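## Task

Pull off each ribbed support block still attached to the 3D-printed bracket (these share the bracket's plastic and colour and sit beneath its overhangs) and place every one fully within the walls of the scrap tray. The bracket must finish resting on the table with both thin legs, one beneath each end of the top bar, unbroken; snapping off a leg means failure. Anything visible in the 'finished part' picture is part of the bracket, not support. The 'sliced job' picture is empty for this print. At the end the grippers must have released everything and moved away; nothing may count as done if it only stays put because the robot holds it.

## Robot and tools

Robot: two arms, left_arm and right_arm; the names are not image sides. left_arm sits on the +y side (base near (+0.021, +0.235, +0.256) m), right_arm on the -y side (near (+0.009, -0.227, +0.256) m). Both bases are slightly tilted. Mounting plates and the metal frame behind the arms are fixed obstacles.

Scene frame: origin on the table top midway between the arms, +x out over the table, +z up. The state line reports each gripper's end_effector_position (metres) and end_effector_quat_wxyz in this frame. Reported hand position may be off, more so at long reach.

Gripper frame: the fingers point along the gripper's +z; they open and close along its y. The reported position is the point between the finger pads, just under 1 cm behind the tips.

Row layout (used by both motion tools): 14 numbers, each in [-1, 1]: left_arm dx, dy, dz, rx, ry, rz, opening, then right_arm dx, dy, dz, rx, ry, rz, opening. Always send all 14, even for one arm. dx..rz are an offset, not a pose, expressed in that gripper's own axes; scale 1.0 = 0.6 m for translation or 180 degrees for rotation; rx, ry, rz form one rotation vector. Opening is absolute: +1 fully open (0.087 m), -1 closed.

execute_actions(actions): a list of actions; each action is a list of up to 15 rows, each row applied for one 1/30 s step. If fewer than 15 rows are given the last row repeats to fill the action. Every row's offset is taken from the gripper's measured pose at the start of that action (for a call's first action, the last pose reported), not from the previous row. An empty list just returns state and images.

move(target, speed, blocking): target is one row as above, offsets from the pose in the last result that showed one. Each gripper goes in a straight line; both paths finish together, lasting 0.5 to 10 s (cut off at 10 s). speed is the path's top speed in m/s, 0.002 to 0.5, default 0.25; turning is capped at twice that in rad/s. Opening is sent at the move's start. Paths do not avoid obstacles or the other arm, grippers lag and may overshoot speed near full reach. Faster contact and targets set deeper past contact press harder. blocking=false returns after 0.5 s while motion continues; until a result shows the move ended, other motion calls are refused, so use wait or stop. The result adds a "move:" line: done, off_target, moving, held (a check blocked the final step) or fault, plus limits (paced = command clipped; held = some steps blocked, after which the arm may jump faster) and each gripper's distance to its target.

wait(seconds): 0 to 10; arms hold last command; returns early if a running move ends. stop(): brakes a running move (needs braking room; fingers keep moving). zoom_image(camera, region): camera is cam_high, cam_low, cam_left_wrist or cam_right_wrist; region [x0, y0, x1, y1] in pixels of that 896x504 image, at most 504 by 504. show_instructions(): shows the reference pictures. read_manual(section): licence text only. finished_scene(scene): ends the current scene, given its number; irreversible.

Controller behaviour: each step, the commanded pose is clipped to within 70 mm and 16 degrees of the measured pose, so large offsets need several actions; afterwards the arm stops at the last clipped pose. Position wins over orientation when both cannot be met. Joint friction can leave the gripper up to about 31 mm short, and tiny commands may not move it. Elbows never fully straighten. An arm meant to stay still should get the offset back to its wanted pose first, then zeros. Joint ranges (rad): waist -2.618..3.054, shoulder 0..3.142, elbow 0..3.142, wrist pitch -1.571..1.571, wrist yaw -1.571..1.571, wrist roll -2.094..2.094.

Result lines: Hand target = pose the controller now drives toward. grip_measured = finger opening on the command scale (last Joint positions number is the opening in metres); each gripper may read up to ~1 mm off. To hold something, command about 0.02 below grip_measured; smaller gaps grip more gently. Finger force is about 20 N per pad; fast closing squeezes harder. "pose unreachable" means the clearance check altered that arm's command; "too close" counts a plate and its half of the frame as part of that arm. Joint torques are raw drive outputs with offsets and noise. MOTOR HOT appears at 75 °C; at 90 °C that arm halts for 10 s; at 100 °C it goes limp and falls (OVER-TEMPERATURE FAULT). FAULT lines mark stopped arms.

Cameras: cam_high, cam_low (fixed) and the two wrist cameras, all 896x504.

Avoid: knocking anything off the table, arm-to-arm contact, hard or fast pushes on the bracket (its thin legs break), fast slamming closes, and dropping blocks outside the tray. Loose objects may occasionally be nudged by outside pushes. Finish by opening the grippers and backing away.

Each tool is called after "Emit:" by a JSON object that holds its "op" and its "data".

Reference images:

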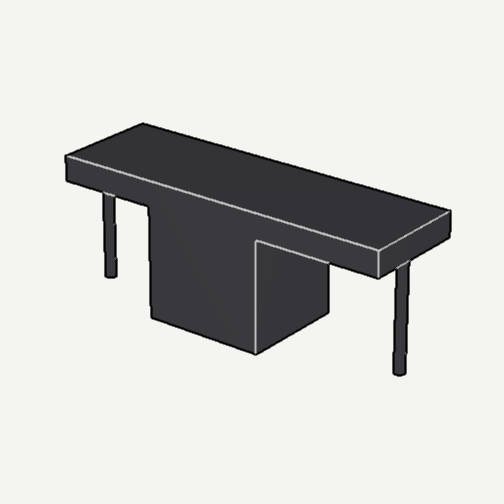

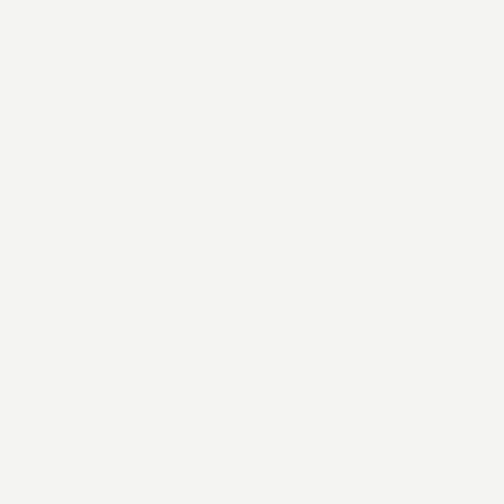

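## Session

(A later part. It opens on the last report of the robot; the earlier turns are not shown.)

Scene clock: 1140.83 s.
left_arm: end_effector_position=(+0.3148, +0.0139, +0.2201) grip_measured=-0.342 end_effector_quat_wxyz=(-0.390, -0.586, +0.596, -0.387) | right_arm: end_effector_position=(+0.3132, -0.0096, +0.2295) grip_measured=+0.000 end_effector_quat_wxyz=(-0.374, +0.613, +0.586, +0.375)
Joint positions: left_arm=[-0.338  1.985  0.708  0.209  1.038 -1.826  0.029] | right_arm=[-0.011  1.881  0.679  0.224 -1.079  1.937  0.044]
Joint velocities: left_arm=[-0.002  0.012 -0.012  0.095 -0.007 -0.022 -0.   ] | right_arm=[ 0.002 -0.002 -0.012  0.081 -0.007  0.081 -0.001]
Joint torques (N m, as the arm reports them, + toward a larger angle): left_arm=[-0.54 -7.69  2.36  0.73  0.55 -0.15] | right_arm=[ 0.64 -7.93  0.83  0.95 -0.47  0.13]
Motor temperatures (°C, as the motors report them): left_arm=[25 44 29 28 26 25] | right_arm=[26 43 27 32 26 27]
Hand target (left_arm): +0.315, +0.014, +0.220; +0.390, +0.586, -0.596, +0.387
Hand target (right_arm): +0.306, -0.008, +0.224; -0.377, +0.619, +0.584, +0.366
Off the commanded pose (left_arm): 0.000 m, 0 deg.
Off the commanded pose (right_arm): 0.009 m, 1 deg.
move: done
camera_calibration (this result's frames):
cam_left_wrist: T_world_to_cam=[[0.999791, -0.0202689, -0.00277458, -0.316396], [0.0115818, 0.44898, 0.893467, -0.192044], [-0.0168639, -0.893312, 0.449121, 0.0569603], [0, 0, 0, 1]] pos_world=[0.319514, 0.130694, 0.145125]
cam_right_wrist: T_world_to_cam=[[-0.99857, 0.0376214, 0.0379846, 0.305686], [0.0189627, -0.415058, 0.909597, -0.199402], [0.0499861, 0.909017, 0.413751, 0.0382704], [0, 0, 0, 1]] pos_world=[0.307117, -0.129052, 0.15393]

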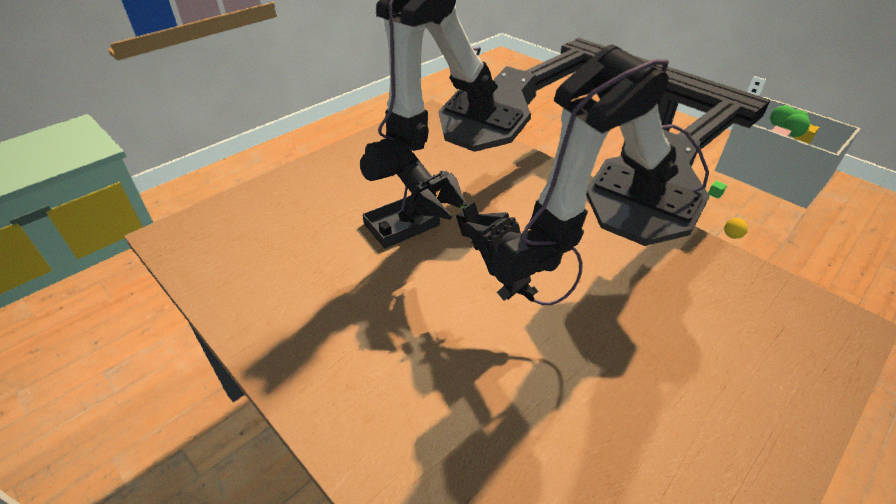

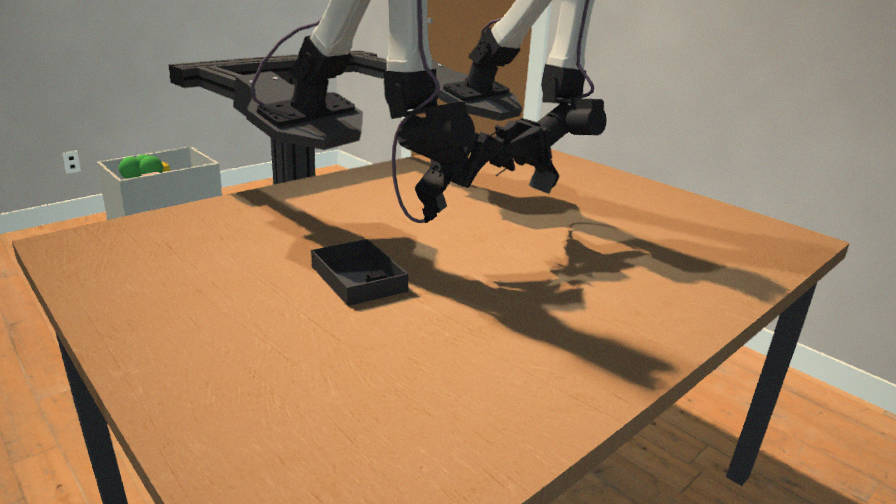

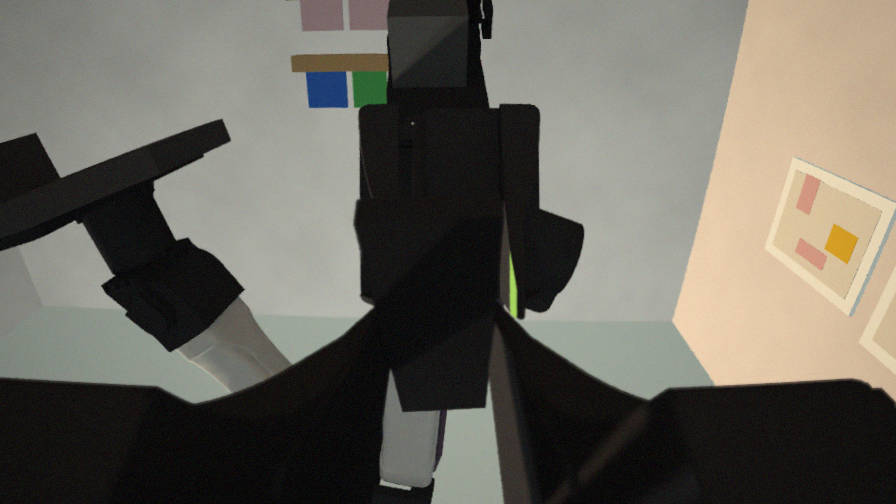

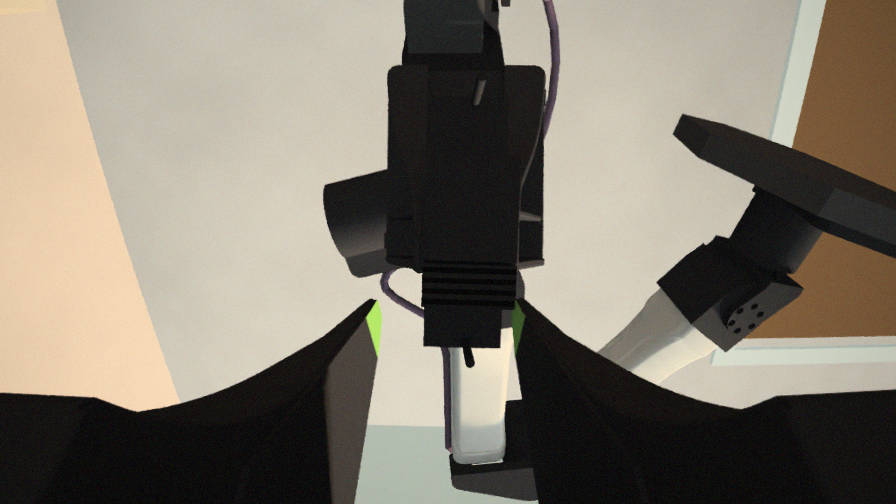

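Emit:
{"op": "move", "data": {"target": [0,0,0,0,0,0,-0.38, -0.0115,-0.0215,0.0075,0,0,0.010,0.0], "speed": 0.015}}

Scene clock: 1156.87 s.
left_arm: end_effector_position=(+0.3153, +0.0138, +0.2202) grip_measured=-0.342 end_effector_quat_wxyz=(-0.389, -0.586, +0.596, -0.387) | right_arm: end_effector_position=(+0.3118, -0.0101, +0.2295) grip_measured=+0.000 end_effector_quat_wxyz=(-0.370, +0.614, +0.581, +0.384)
Joint positions: left_arm=[-0.338  1.985  0.708  0.212  1.038 -1.828  0.029] | right_arm=[-0.011  1.881  0.645  0.304 -1.079  1.975  0.044]
Joint velocities: left_arm=[-0.012  0.012 -0.002 -0.007  0.022 -0.11  -0.   ] | right_arm=[ 0.002 -0.002  0.007  0.022 -0.081  0.007 -0.001]
Joint torques (N m, as the arm reports them, + toward a larger angle): left_arm=[-0.68 -7.72  2.38  0.66  0.55 -0.14] | right_arm=[ 0.75 -6.72  0.48  0.93 -0.53  0.11]
Motor temperatures (°C, as the motors report them): left_arm=[25 45 29 28 26 25] | right_arm=[26 43 27 32 26 27]
Hand target (left_arm): +0.315, +0.014, +0.220; +0.390, +0.585, -0.596, +0.387
Hand target (right_arm): +0.300, -0.008, +0.222; -0.380, +0.622, +0.577, +0.369
Off the commanded pose (left_arm): 0.000 m, 0 deg.
Off the commanded pose (right_arm): 0.014 m, 2 deg.
move: off_target (right_arm)
camera_calibration (this result's frames):
cam_left_wrist: T_world_to_cam=[[0.999817, -0.0190308, -0.00186567, -0.317088], [0.0102202, 0.449362, 0.893291, -0.191679], [-0.0161617, -0.893147, 0.449474, 0.0565732], [0, 0, 0, 1]] pos_world=[0.319903, 0.130627, 0.145206]
cam_right_wrist: T_world_to_cam=[[-0.998128, 0.0547137, 0.0273148, 0.30679], [0.00167328, -0.422061, 0.906566, -0.193476], [0.0611301, 0.904915, 0.42118, 0.0335934], [0, 0, 0, 1]] pos_world=[0.304486, -0.128844, 0.15287]

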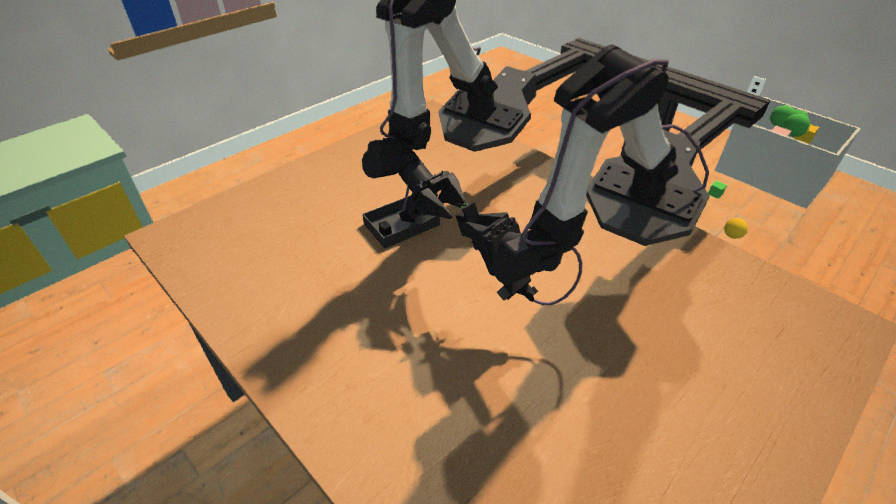

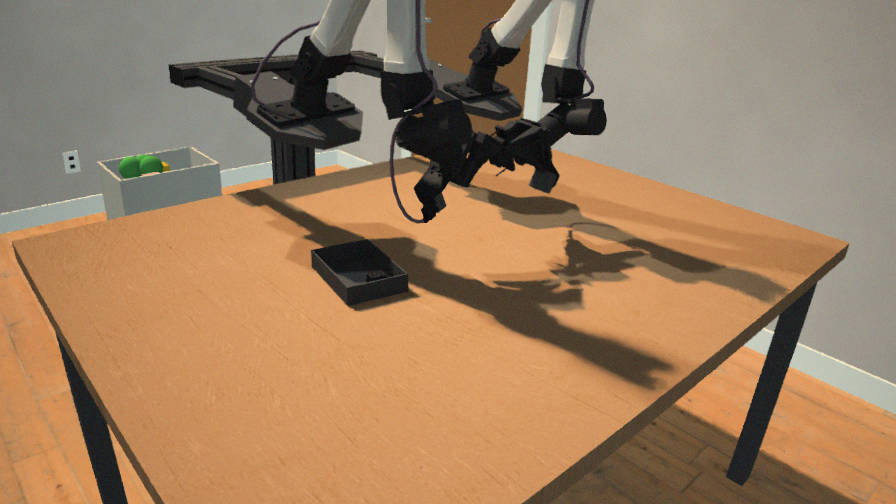

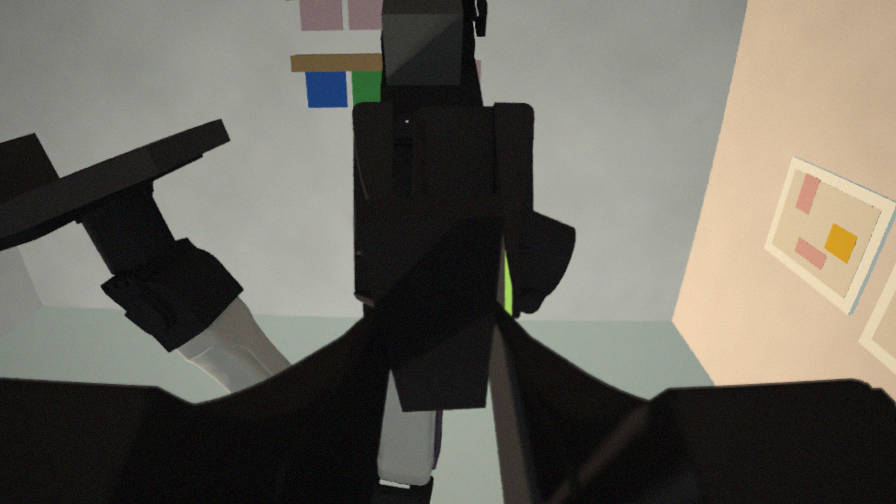

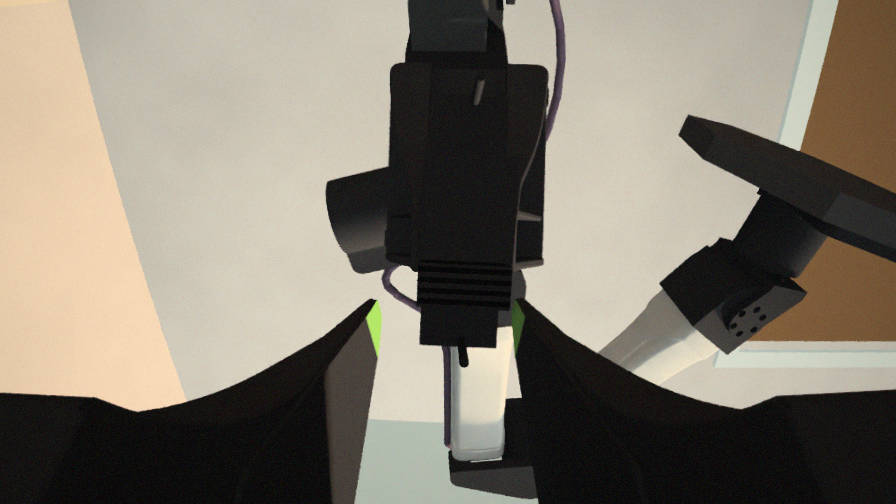

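Emit:
{"op": "move", "data": {"target": [0,0,0,0,0,0,-0.38, -0.019,-0.0187,-0.0103,0.0066,-0.0031,0.0105,0.0], "speed": 0.02}}

Scene clock: 1176.67 s.
left_arm: end_effector_position=(+0.3153, +0.0138, +0.2202) grip_measured=-0.342 end_effector_quat_wxyz=(-0.389, -0.586, +0.596, -0.387) | right_arm: end_effector_position=(+0.3070, -0.0160, +0.2269) grip_measured=+0.000 end_effector_quat_wxyz=(-0.372, +0.615, +0.584, +0.378)
Joint positions: left_arm=[-0.338  1.985  0.708  0.212  1.038 -1.828  0.029] | right_arm=[-0.03   1.881  0.645  0.249 -1.087  1.924  0.044]
Joint velocities: left_arm=[-0.017 -0.012 -0.017  0.022  0.066 -0.066 -0.   ] | right_arm=[-0.007 -0.002 -0.002 -0.081 -0.081 -0.066 -0.001]
Joint torques (N m, as the arm reports them, + toward a larger angle): left_arm=[-0.74 -7.82  2.36  0.71  0.56 -0.16] | right_arm=[-1.24 -7.    1.39  0.6  -0.67 -0.05]
Motor temperatures (°C, as the motors report them): left_arm=[25 45 29 28 26 25] | right_arm=[26 42 26 32 26 27]
Hand target (left_arm): +0.315, +0.014, +0.220; +0.389, +0.586, -0.596, +0.387
Hand target (right_arm): +0.300, -0.020, +0.222; -0.380, +0.622, +0.577, +0.369
Off the commanded pose (left_arm): 0.000 m, 0 deg.
Off the commanded pose (right_arm): 0.010 m, 2 deg.
move: done
camera_calibration (this result's frames):
cam_left_wrist: T_world_to_cam=[[0.999817, -0.0190308, -0.00186567, -0.317088], [0.0102202, 0.449362, 0.893291, -0.191679], [-0.0161617, -0.893147, 0.449474, 0.0565732], [0, 0, 0, 1]] pos_world=[0.319903, 0.130627, 0.145206]
cam_right_wrist: T_world_to_cam=[[-0.998259, 0.0473462, 0.0351726, 0.300557], [0.0123019, -0.416083, 0.909243, -0.197389], [0.0576839, 0.908093, 0.414776, 0.0428356], [0, 0, 0, 1]] pos_world=[0.299991, -0.135259, 0.151136]

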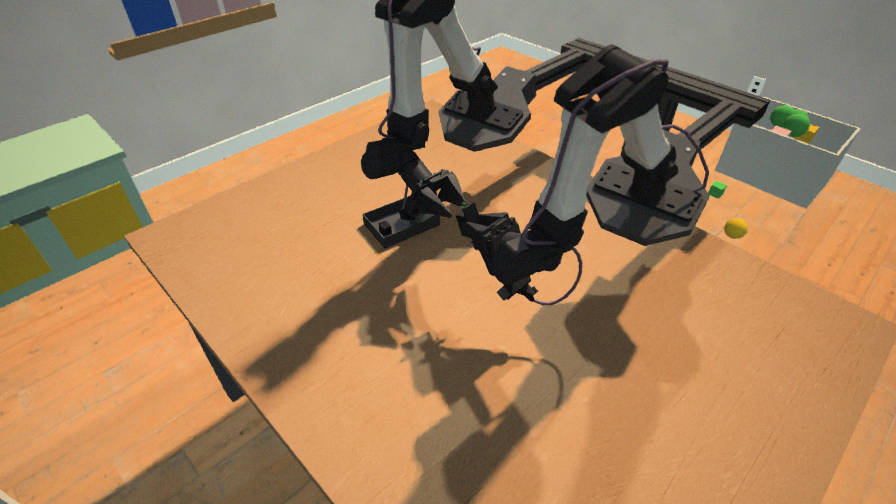

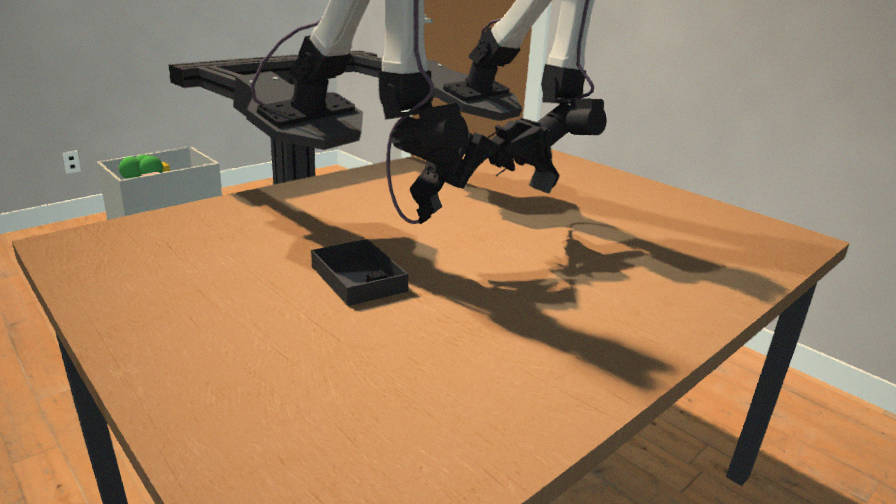

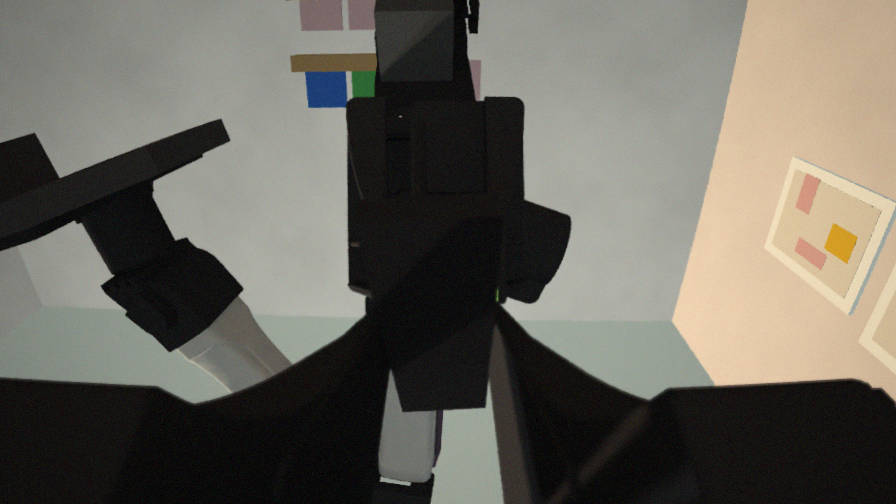

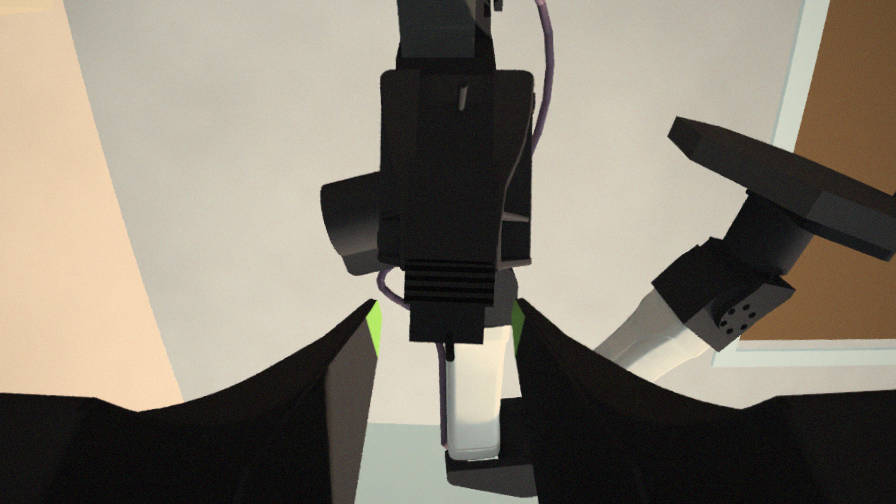

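Emit:
{"op": "zoom_image", "data": {"camera": "cam_right_wrist", "region": [360, 220, 560, 380]}}

Region (360, 220, 560, 380) of cam_right_wrist's 896x504 image, scaled by 2.520, with more detail than that image has; it fills the top 403 rows of this view, and the rest is white.

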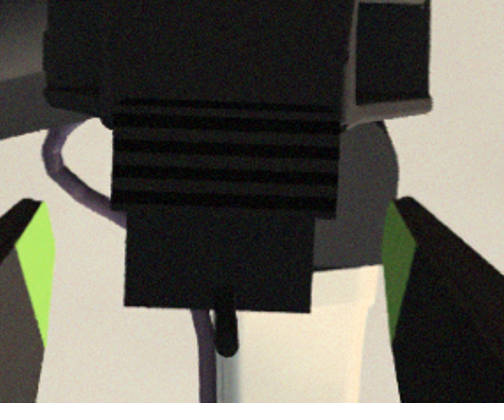

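Emit:
{"op": "move", "data": {"target": [0.0119,-0.0004,0.0275,0.0083,0,0.0111,-0.38, 0.0192,-0.0042,0.009,0,0,0,0.0], "speed": 0.015}}

Scene clock: 1223.63 s.
left_arm: end_effector_position=(+0.3246, -0.0023, +0.2264) grip_measured=-0.342 end_effector_quat_wxyz=(-0.370, -0.576, +0.602, -0.412) | right_arm: end_effector_position=(+0.3112, -0.0081, +0.2351) grip_measured=+0.000 end_effector_quat_wxyz=(-0.371, +0.612, +0.583, +0.383)
Joint positions: left_arm=[-0.39   1.985  0.695  0.373  1.006 -1.925  0.029] | right_arm=[-0.004  1.856  0.645  0.28  -1.077  1.975  0.044]
Joint velocities: left_arm=[-0.012  0.007 -0.002  0.037 -0.007 -0.066 -0.001] | right_arm=[-0.017  0.007 -0.022  0.022  0.007 -0.007 -0.001]
Joint torques (N m, as the arm reports them, + toward a larger angle): left_arm=[-1.8  -7.07  0.44  1.09  0.45 -0.23] | right_arm=[ 0.76 -9.03  0.83  0.93 -0.46  0.1 ]
Motor temperatures (°C, as the motors report them): left_arm=[25 45 29 28 26 25] | right_arm=[26 41 26 31 26 27]
Hand target (left_arm): +0.315, -0.004, +0.221; +0.375, +0.580, -0.601, +0.402
Hand target (right_arm): +0.305, -0.006, +0.235; -0.372, +0.615, +0.584, +0.378
Off the commanded pose (left_arm): 0.011 m, 1 deg.
Off the commanded pose (right_arm): 0.006 m, 1 deg.
move: off_target (left_arm)
camera_calibration (this result's frames):
cam_left_wrist: T_world_to_cam=[[0.998109, -0.00348375, 0.0613635, -0.340447], [-0.0529581, 0.457966, 0.887391, -0.16812], [-0.0311939, -0.888963, 0.456916, 0.042738], [0, 0, 0, 1]] pos_world=[0.332233, 0.1138, 0.150551]
cam_right_wrist: T_world_to_cam=[[-0.998461, 0.0489473, 0.0260657, 0.306229], [0.00297962, -0.422002, 0.90659, -0.198146], [0.0553749, 0.905273, 0.421207, 0.0312863], [0, 0, 0, 1]] pos_world=[0.304615, -0.12693, 0.158477]

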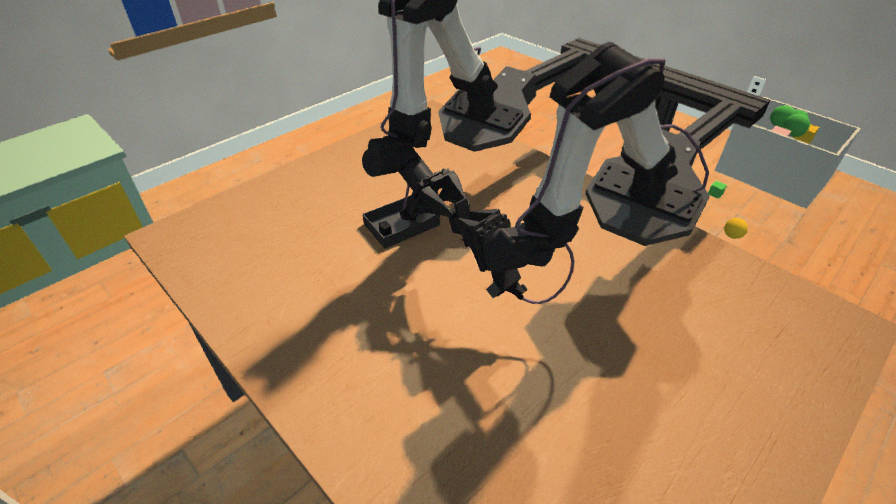

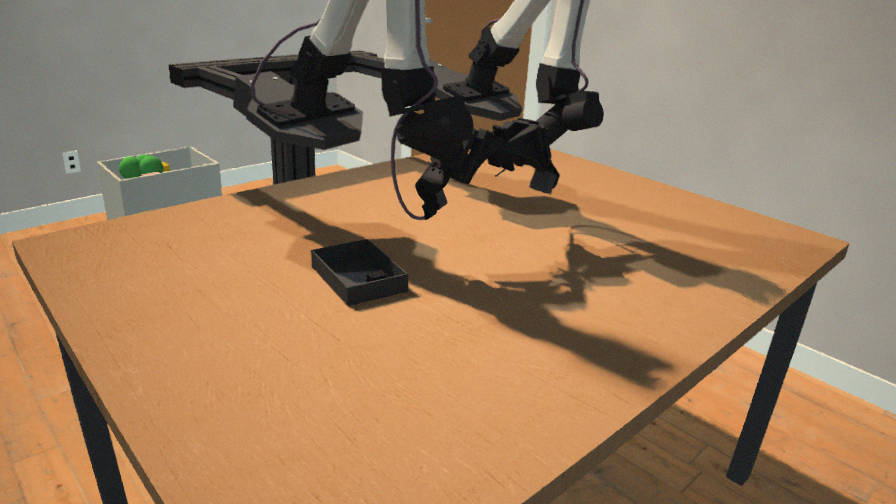

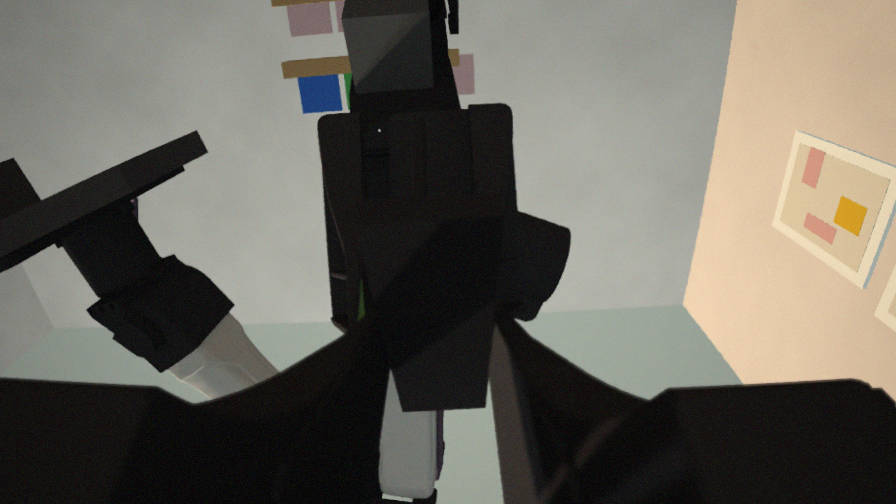

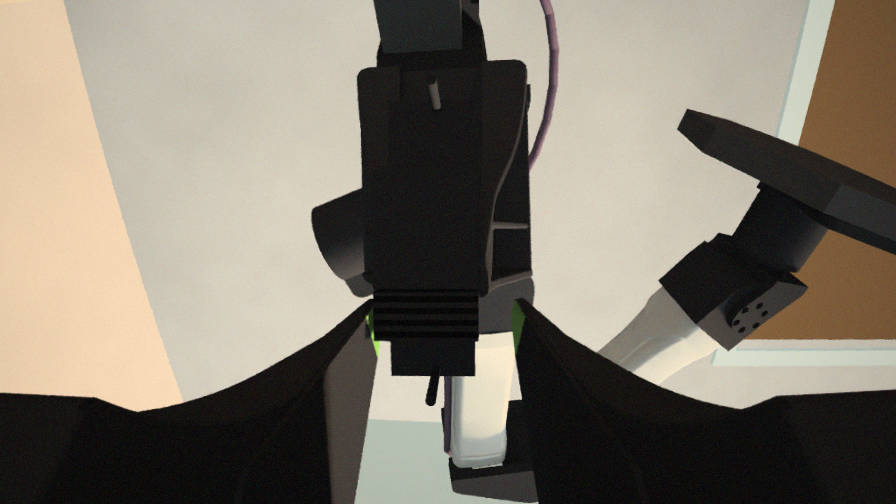

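Emit:
{"op": "zoom_image", "data": {"camera": "cam_right_wrist", "region": [340, 250, 540, 410]}}

Region (340, 250, 540, 410) of cam_right_wrist's 896x504 image, scaled by 2.520, with more detail than that image has; it fills the top 403 rows of this view, and the rest is white.

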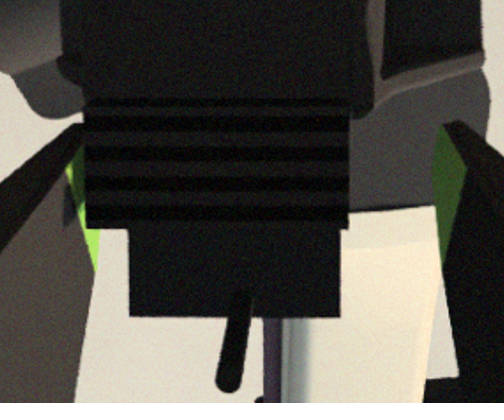

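Emit:
{"op": "move", "data": {"target": [-0.0082,0.0268,0.0074,-0.0045,-0.0025,-0.0056,-0.38, 0,0,0,0,0,0,0.0], "speed": 0.015}}

Scene clock: 1237.17 s.
left_arm: end_effector_position=(+0.3203, -0.0014, +0.2249) grip_measured=-0.342 end_effector_quat_wxyz=(-0.368, -0.577, +0.601, -0.413) | right_arm: end_effector_position=(+0.3113, -0.0082, +0.2350) grip_measured=+0.000 end_effector_quat_wxyz=(-0.371, +0.613, +0.583, +0.383)
Joint positions: left_arm=[-0.39   1.985  0.672  0.404  1.003 -1.931  0.029] | right_arm=[-0.004  1.856  0.645  0.281 -1.076  1.977  0.044]
Joint velocities: left_arm=[-0.012  0.017  0.007 -0.022  0.022 -0.037  0.   ] | right_arm=[ 0.002  0.007  0.007  0.066  0.037 -0.037  0.   ]
Joint torques (N m, as the arm reports them, + toward a larger angle): left_arm=[-2.28 -6.72  0.28  1.11  0.47 -0.23] | right_arm=[-0.28 -8.1   2.83  0.84 -0.6   0.02]
Motor temperatures (°C, as the motors report them): left_arm=[25 45 28 28 26 25] | right_arm=[26 42 26 31 26 27]
Hand target (left_arm): +0.309, -0.004, +0.219; +0.376, +0.580, -0.601, +0.402
Hand target (right_arm): +0.311, -0.008, +0.235; -0.371, +0.612, +0.583, +0.383
Off the commanded pose (left_arm): 0.013 m, 2 deg.
Off the commanded pose (right_arm): 0.000 m, 0 deg.
move: off_target (left_arm)
camera_calibration (this result's frames):
cam_left_wrist: T_world_to_cam=[[0.997954, 0.000962665, 0.0639359, -0.336607], [-0.0573148, 0.456783, 0.88773, -0.166176], [-0.0283502, -0.889577, 0.455904, 0.043382], [0, 0, 0, 1]] pos_world=[0.327623, 0.114822, 0.149263]
cam_right_wrist: T_world_to_cam=[[-0.998389, 0.0499172, 0.0269714, 0.30619], [0.00340197, -0.421847, 0.906661, -0.19828], [0.0566357, 0.905292, 0.420998, 0.0309462], [0, 0, 0, 1]] pos_world=[0.304618, -0.126943, 0.158486]

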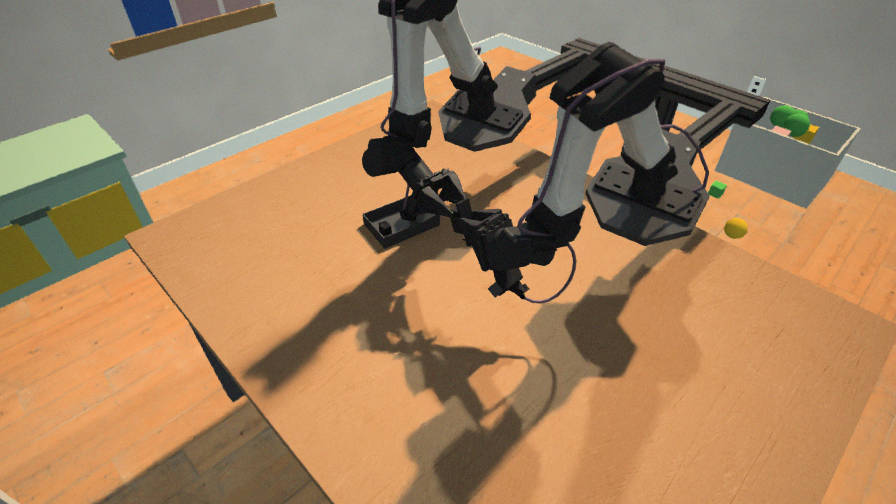

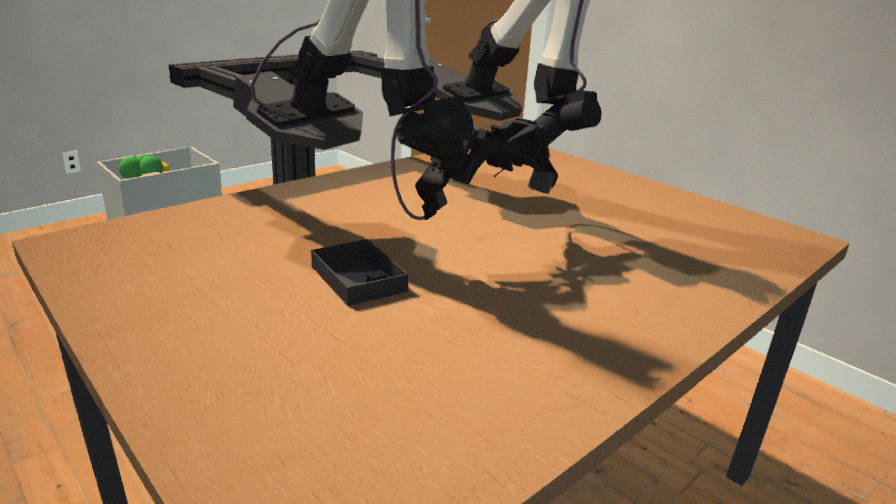

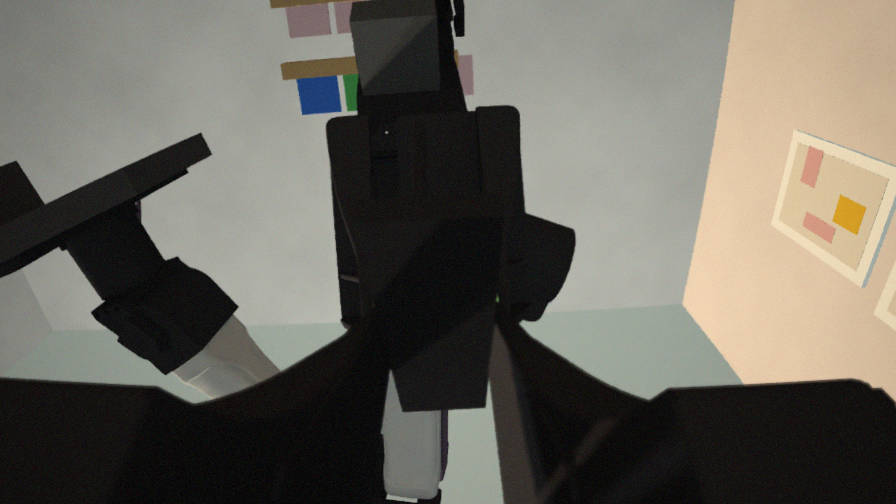

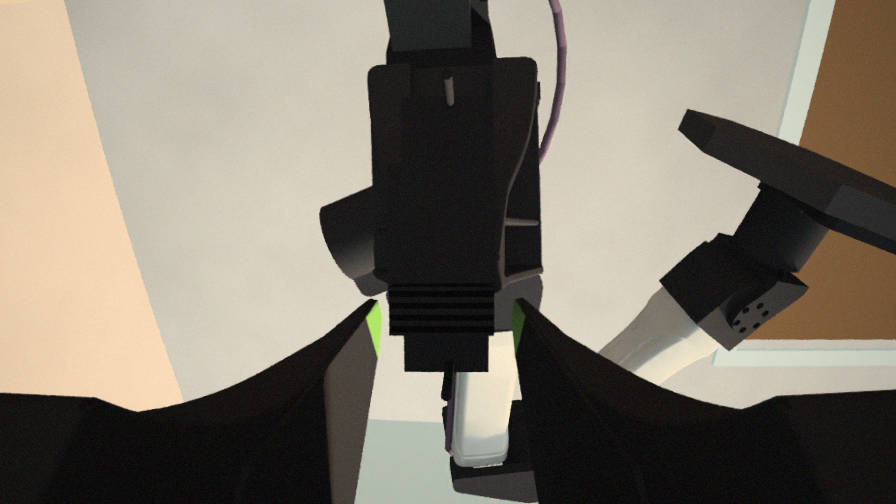

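Emit:
{"op": "zoom_image", "data": {"camera": "cam_right_wrist", "region": [340, 250, 540, 410]}}

Region (340, 250, 540, 410) of cam_right_wrist's 896x504 image, scaled by 2.520, with more detail than that image has; it fills the top 403 rows of this view, and the rest is white.

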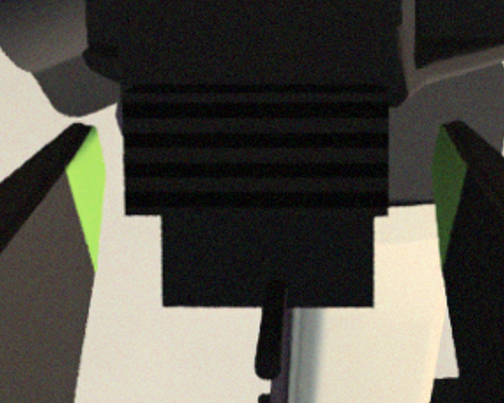

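Emit:
{"op": "move", "data": {"target": [0,0,0,0,0,0,-0.38, 0.0043,-0.0005,0.009,0,0,0,-0.08], "speed": 0.01}}

Scene clock: 1254.57 s.
left_arm: end_effector_position=(+0.3206, -0.0015, +0.2250) grip_measured=-0.342 end_effector_quat_wxyz=(-0.368, -0.576, +0.601, -0.414) | right_arm: end_effector_position=(+0.3131, -0.0048, +0.2369) grip_measured=-0.080 end_effector_quat_wxyz=(-0.371, +0.611, +0.583, +0.387)
Joint positions: left_arm=[-0.39   1.985  0.672  0.407  1.003 -1.932  0.029] | right_arm=[ 0.006  1.856  0.645  0.307 -1.074  2.     0.04 ]
Joint velocities: left_arm=[-0.007 -0.022 -0.002  0.007  0.007 -0.022  0.001] | right_arm=[ 0.002  0.002 -0.002  0.051 -0.051 -0.022 -0.   ]
Joint torques (N m, as the arm reports them, + toward a larger angle): left_arm=[-0.83 -7.64  2.36  0.94  0.53 -0.15] | right_arm=[ 0.75 -7.91  2.43  0.98 -0.45  0.09]
Motor temperatures (°C, as the motors report them): left_arm=[25 44 28 29 26 25] | right_arm=[25 42 26 31 26 27]
Hand target (left_arm): +0.320, -0.001, +0.225; +0.368, +0.577, -0.601, +0.413
Hand target (right_arm): +0.311, -0.002, +0.235; -0.371, +0.613, +0.583, +0.383
Off the commanded pose (left_arm): 0.000 m, 0 deg.
Off the commanded pose (right_arm): 0.004 m, 0 deg.
move: done
camera_calibration (this result's frames):
cam_left_wrist: T_world_to_cam=[[0.997828, 0.00154466, 0.0658588, -0.337317], [-0.0592887, 0.456845, 0.887569, -0.16556], [-0.0287163, -0.889545, 0.455944, 0.0434366], [0, 0, 0, 1]] pos_world=[0.328016, 0.114795, 0.149356]
cam_right_wrist: T_world_to_cam=[[-0.998467, 0.0508219, 0.0219241, 0.308948], [-0.00189066, -0.427191, 0.90416, -0.196319], [0.0553168, 0.902732, 0.426632, 0.0261162], [0, 0, 0, 1]] pos_world=[0.306658, -0.123143, 0.159588]

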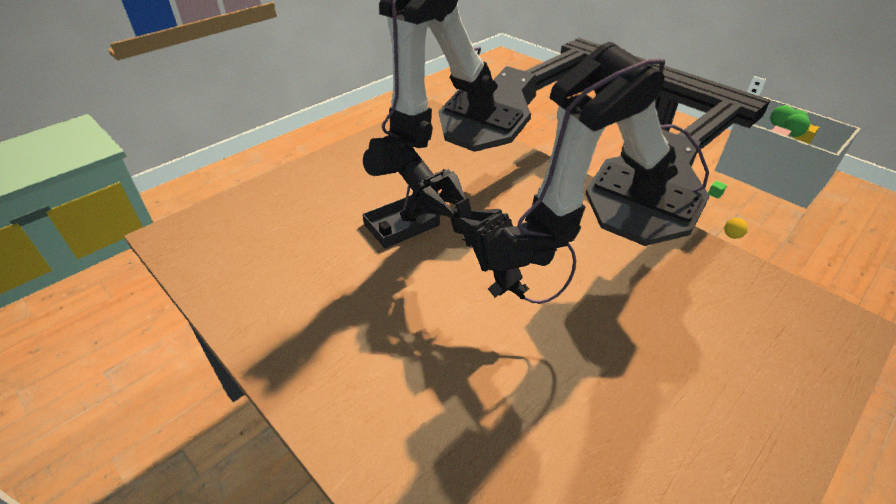

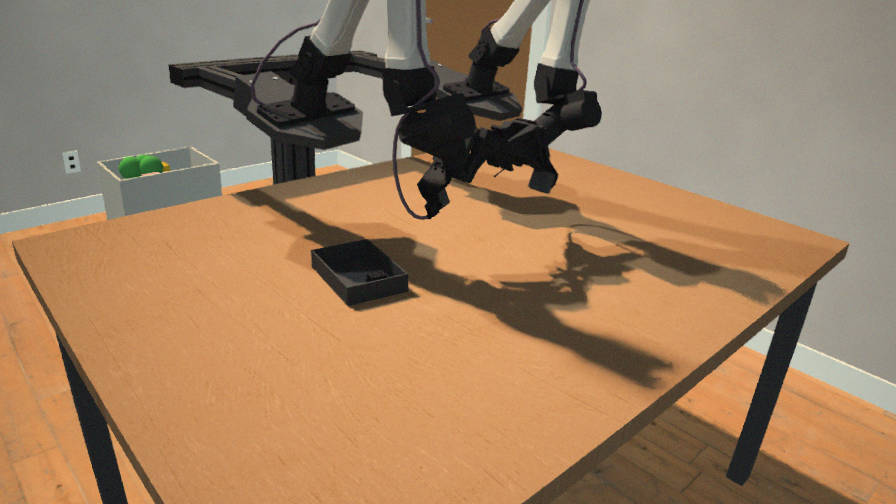

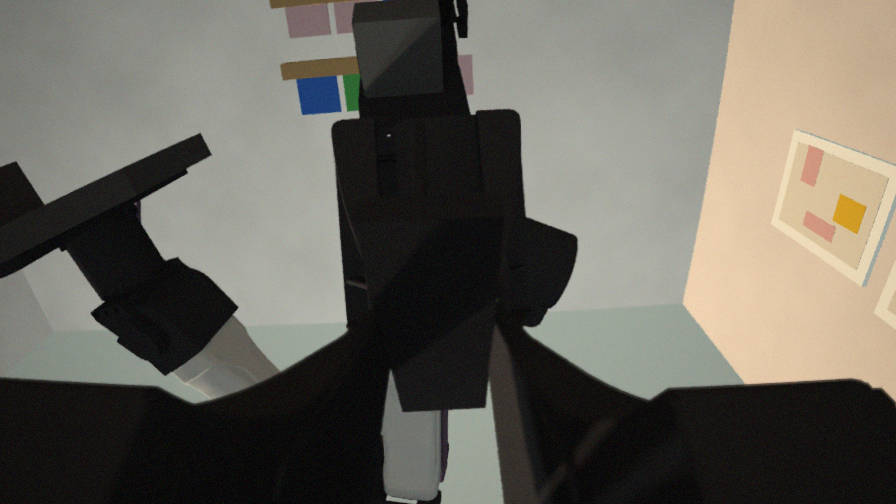

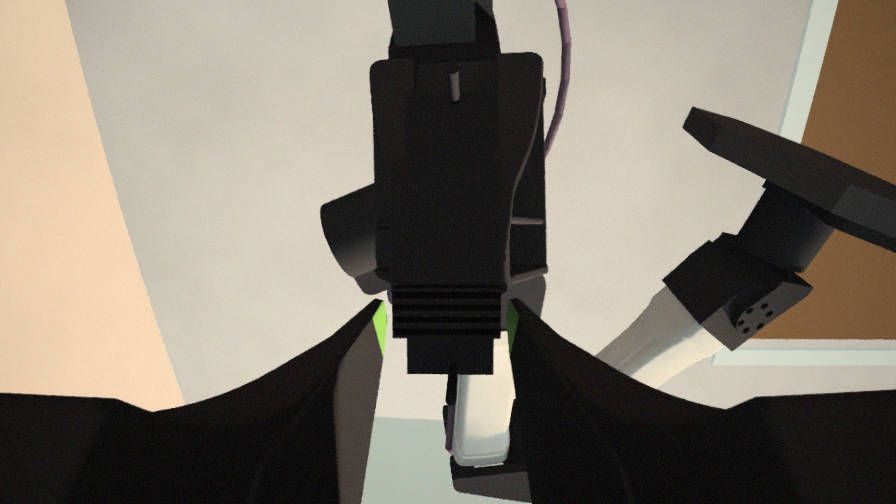

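Emit:
{"op": "execute_actions", "data": {"actions": [[[0.001,0,-0.0004,0,0,0,-0.38, 0,0,0,0,0,0,-0.09],[0.002,0,-0.0008,0,0,0,-0.38, 0,0,0,0,0,0,-0.10],[0.003,0,-0.0012,0,0,0,-0.38, 0,0,0,0,0,0,-0.11],[0.004,0,-0.0016,0,0,0,-0.38, 0,0,0,0,0,0,-0.12],[0.005,-0.0003,-0.002,0,0,0,-0.38, 0,0,0,0,0,0,-0.13],[0.005,-0.0003,-0.002,0,0,0,-0.38, 0,0,0,0,0,0,-0.14],[0.005,-0.0003,-0.002,0,0,0,-0.38, 0,0,0,0,0,0,-0.15],[0.005,-0.0003,-0.002,0,0,0,-0.38, 0,0,0,0,0,0,-0.16],[0.005,-0.0003,-0.002,0,0,0,-0.38, 0,0,0,0,0,0,-0.17],[0.005,-0.0003,-0.002,0,0,0,-0.38, 0,0,0,0,0,0,-0.18],[0.005,-0.0003,-0.002,0,0,0,-0.38, 0,0,0,0,0,0,-0.19],[0.005,-0.0003,-0.002,0,0,0,-0.38, 0,0,0,0,0,0,-0.20]]]}}

Scene clock: 1264.70 s.
left_arm: end_effector_position=(+0.3206, -0.0015, +0.2250) grip_measured=-0.342 end_effector_quat_wxyz=(-0.368, -0.576, +0.601, -0.414) | right_arm: end_effector_position=(+0.3135, -0.0048, +0.2369) grip_measured=-0.200 end_effector_quat_wxyz=(-0.371, +0.611, +0.582, +0.387)
Joint positions: left_arm=[-0.39   1.985  0.672  0.407  1.003 -1.932  0.029] | right_arm=[ 0.006  1.856  0.645  0.309 -1.074  2.002  0.035]
Joint velocities: left_arm=[-0.012  0.012  0.012  0.081 -0.11   0.007 -0.   ] | right_arm=[-0.012 -0.017  0.002  0.051 -0.007 -0.037  0.001]
Joint torques (N m, as the arm reports them, + toward a larger angle): left_arm=[-0.93 -8.75  2.11  0.88  0.52 -0.19] | right_arm=[-0.23 -8.05  2.93  0.86 -0.59  0.  ]
Motor temperatures (°C, as the motors report them): left_arm=[25 44 28 29 26 25] | right_arm=[25 42 27 31 26 27]
Hand target (left_arm): +0.321, -0.002, +0.228; +0.368, +0.576, -0.601, +0.414
Hand target (right_arm): +0.313, -0.005, +0.237; -0.371, +0.611, +0.583, +0.387
Off the commanded pose (left_arm): 0.003 m, 0 deg.
Off the commanded pose (right_arm): 0.000 m, 0 deg.
camera_calibration (this result's frames):
cam_left_wrist: T_world_to_cam=[[0.997828, 0.00154466, 0.0658588, -0.337317], [-0.0592887, 0.456845, 0.887569, -0.16556], [-0.0287163, -0.889545, 0.455944, 0.0434366], [0, 0, 0, 1]] pos_world=[0.328016, 0.114795, 0.149356]
cam_right_wrist: T_world_to_cam=[[-0.998406, 0.0521279, 0.0216162, 0.309403], [-0.00271388, -0.426957, 0.904268, -0.196102], [0.0563667, 0.902768, 0.426418, 0.0258045], [0, 0, 0, 1]] pos_world=[0.306923, -0.123151, 0.159637]

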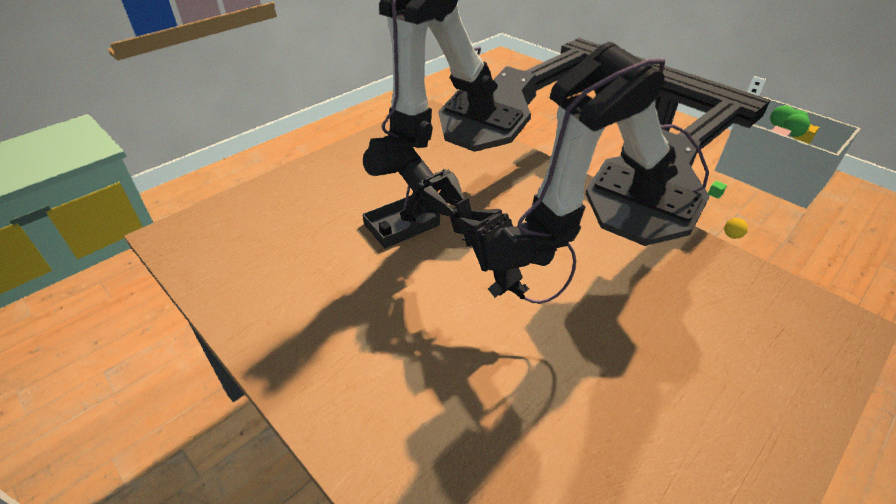

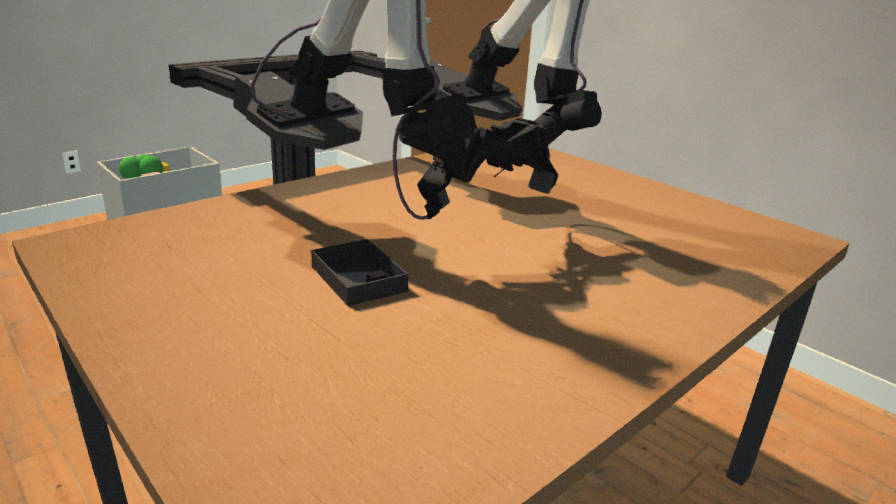

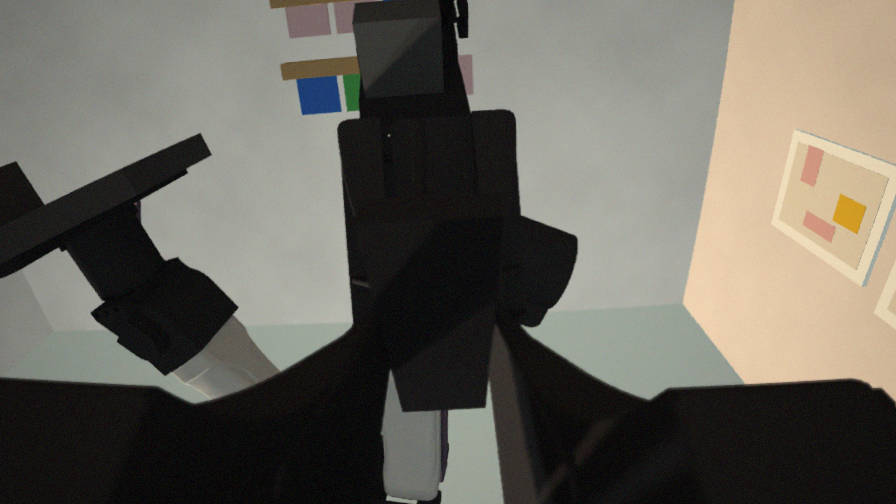

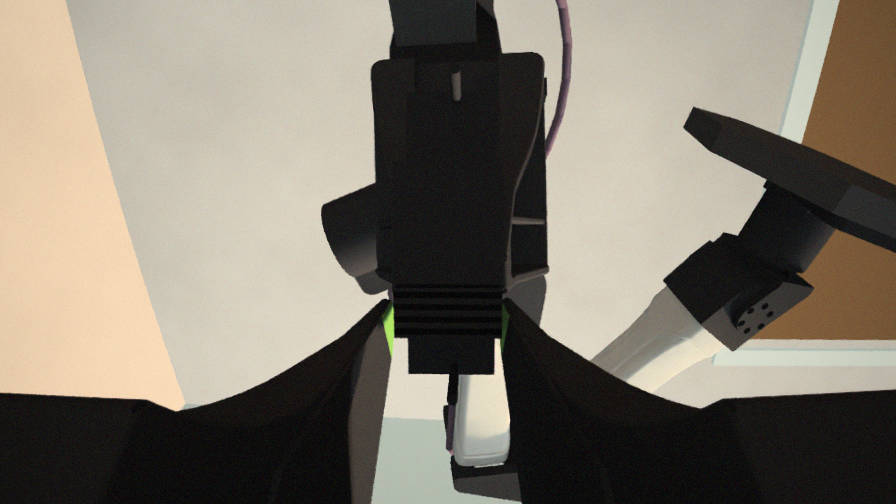

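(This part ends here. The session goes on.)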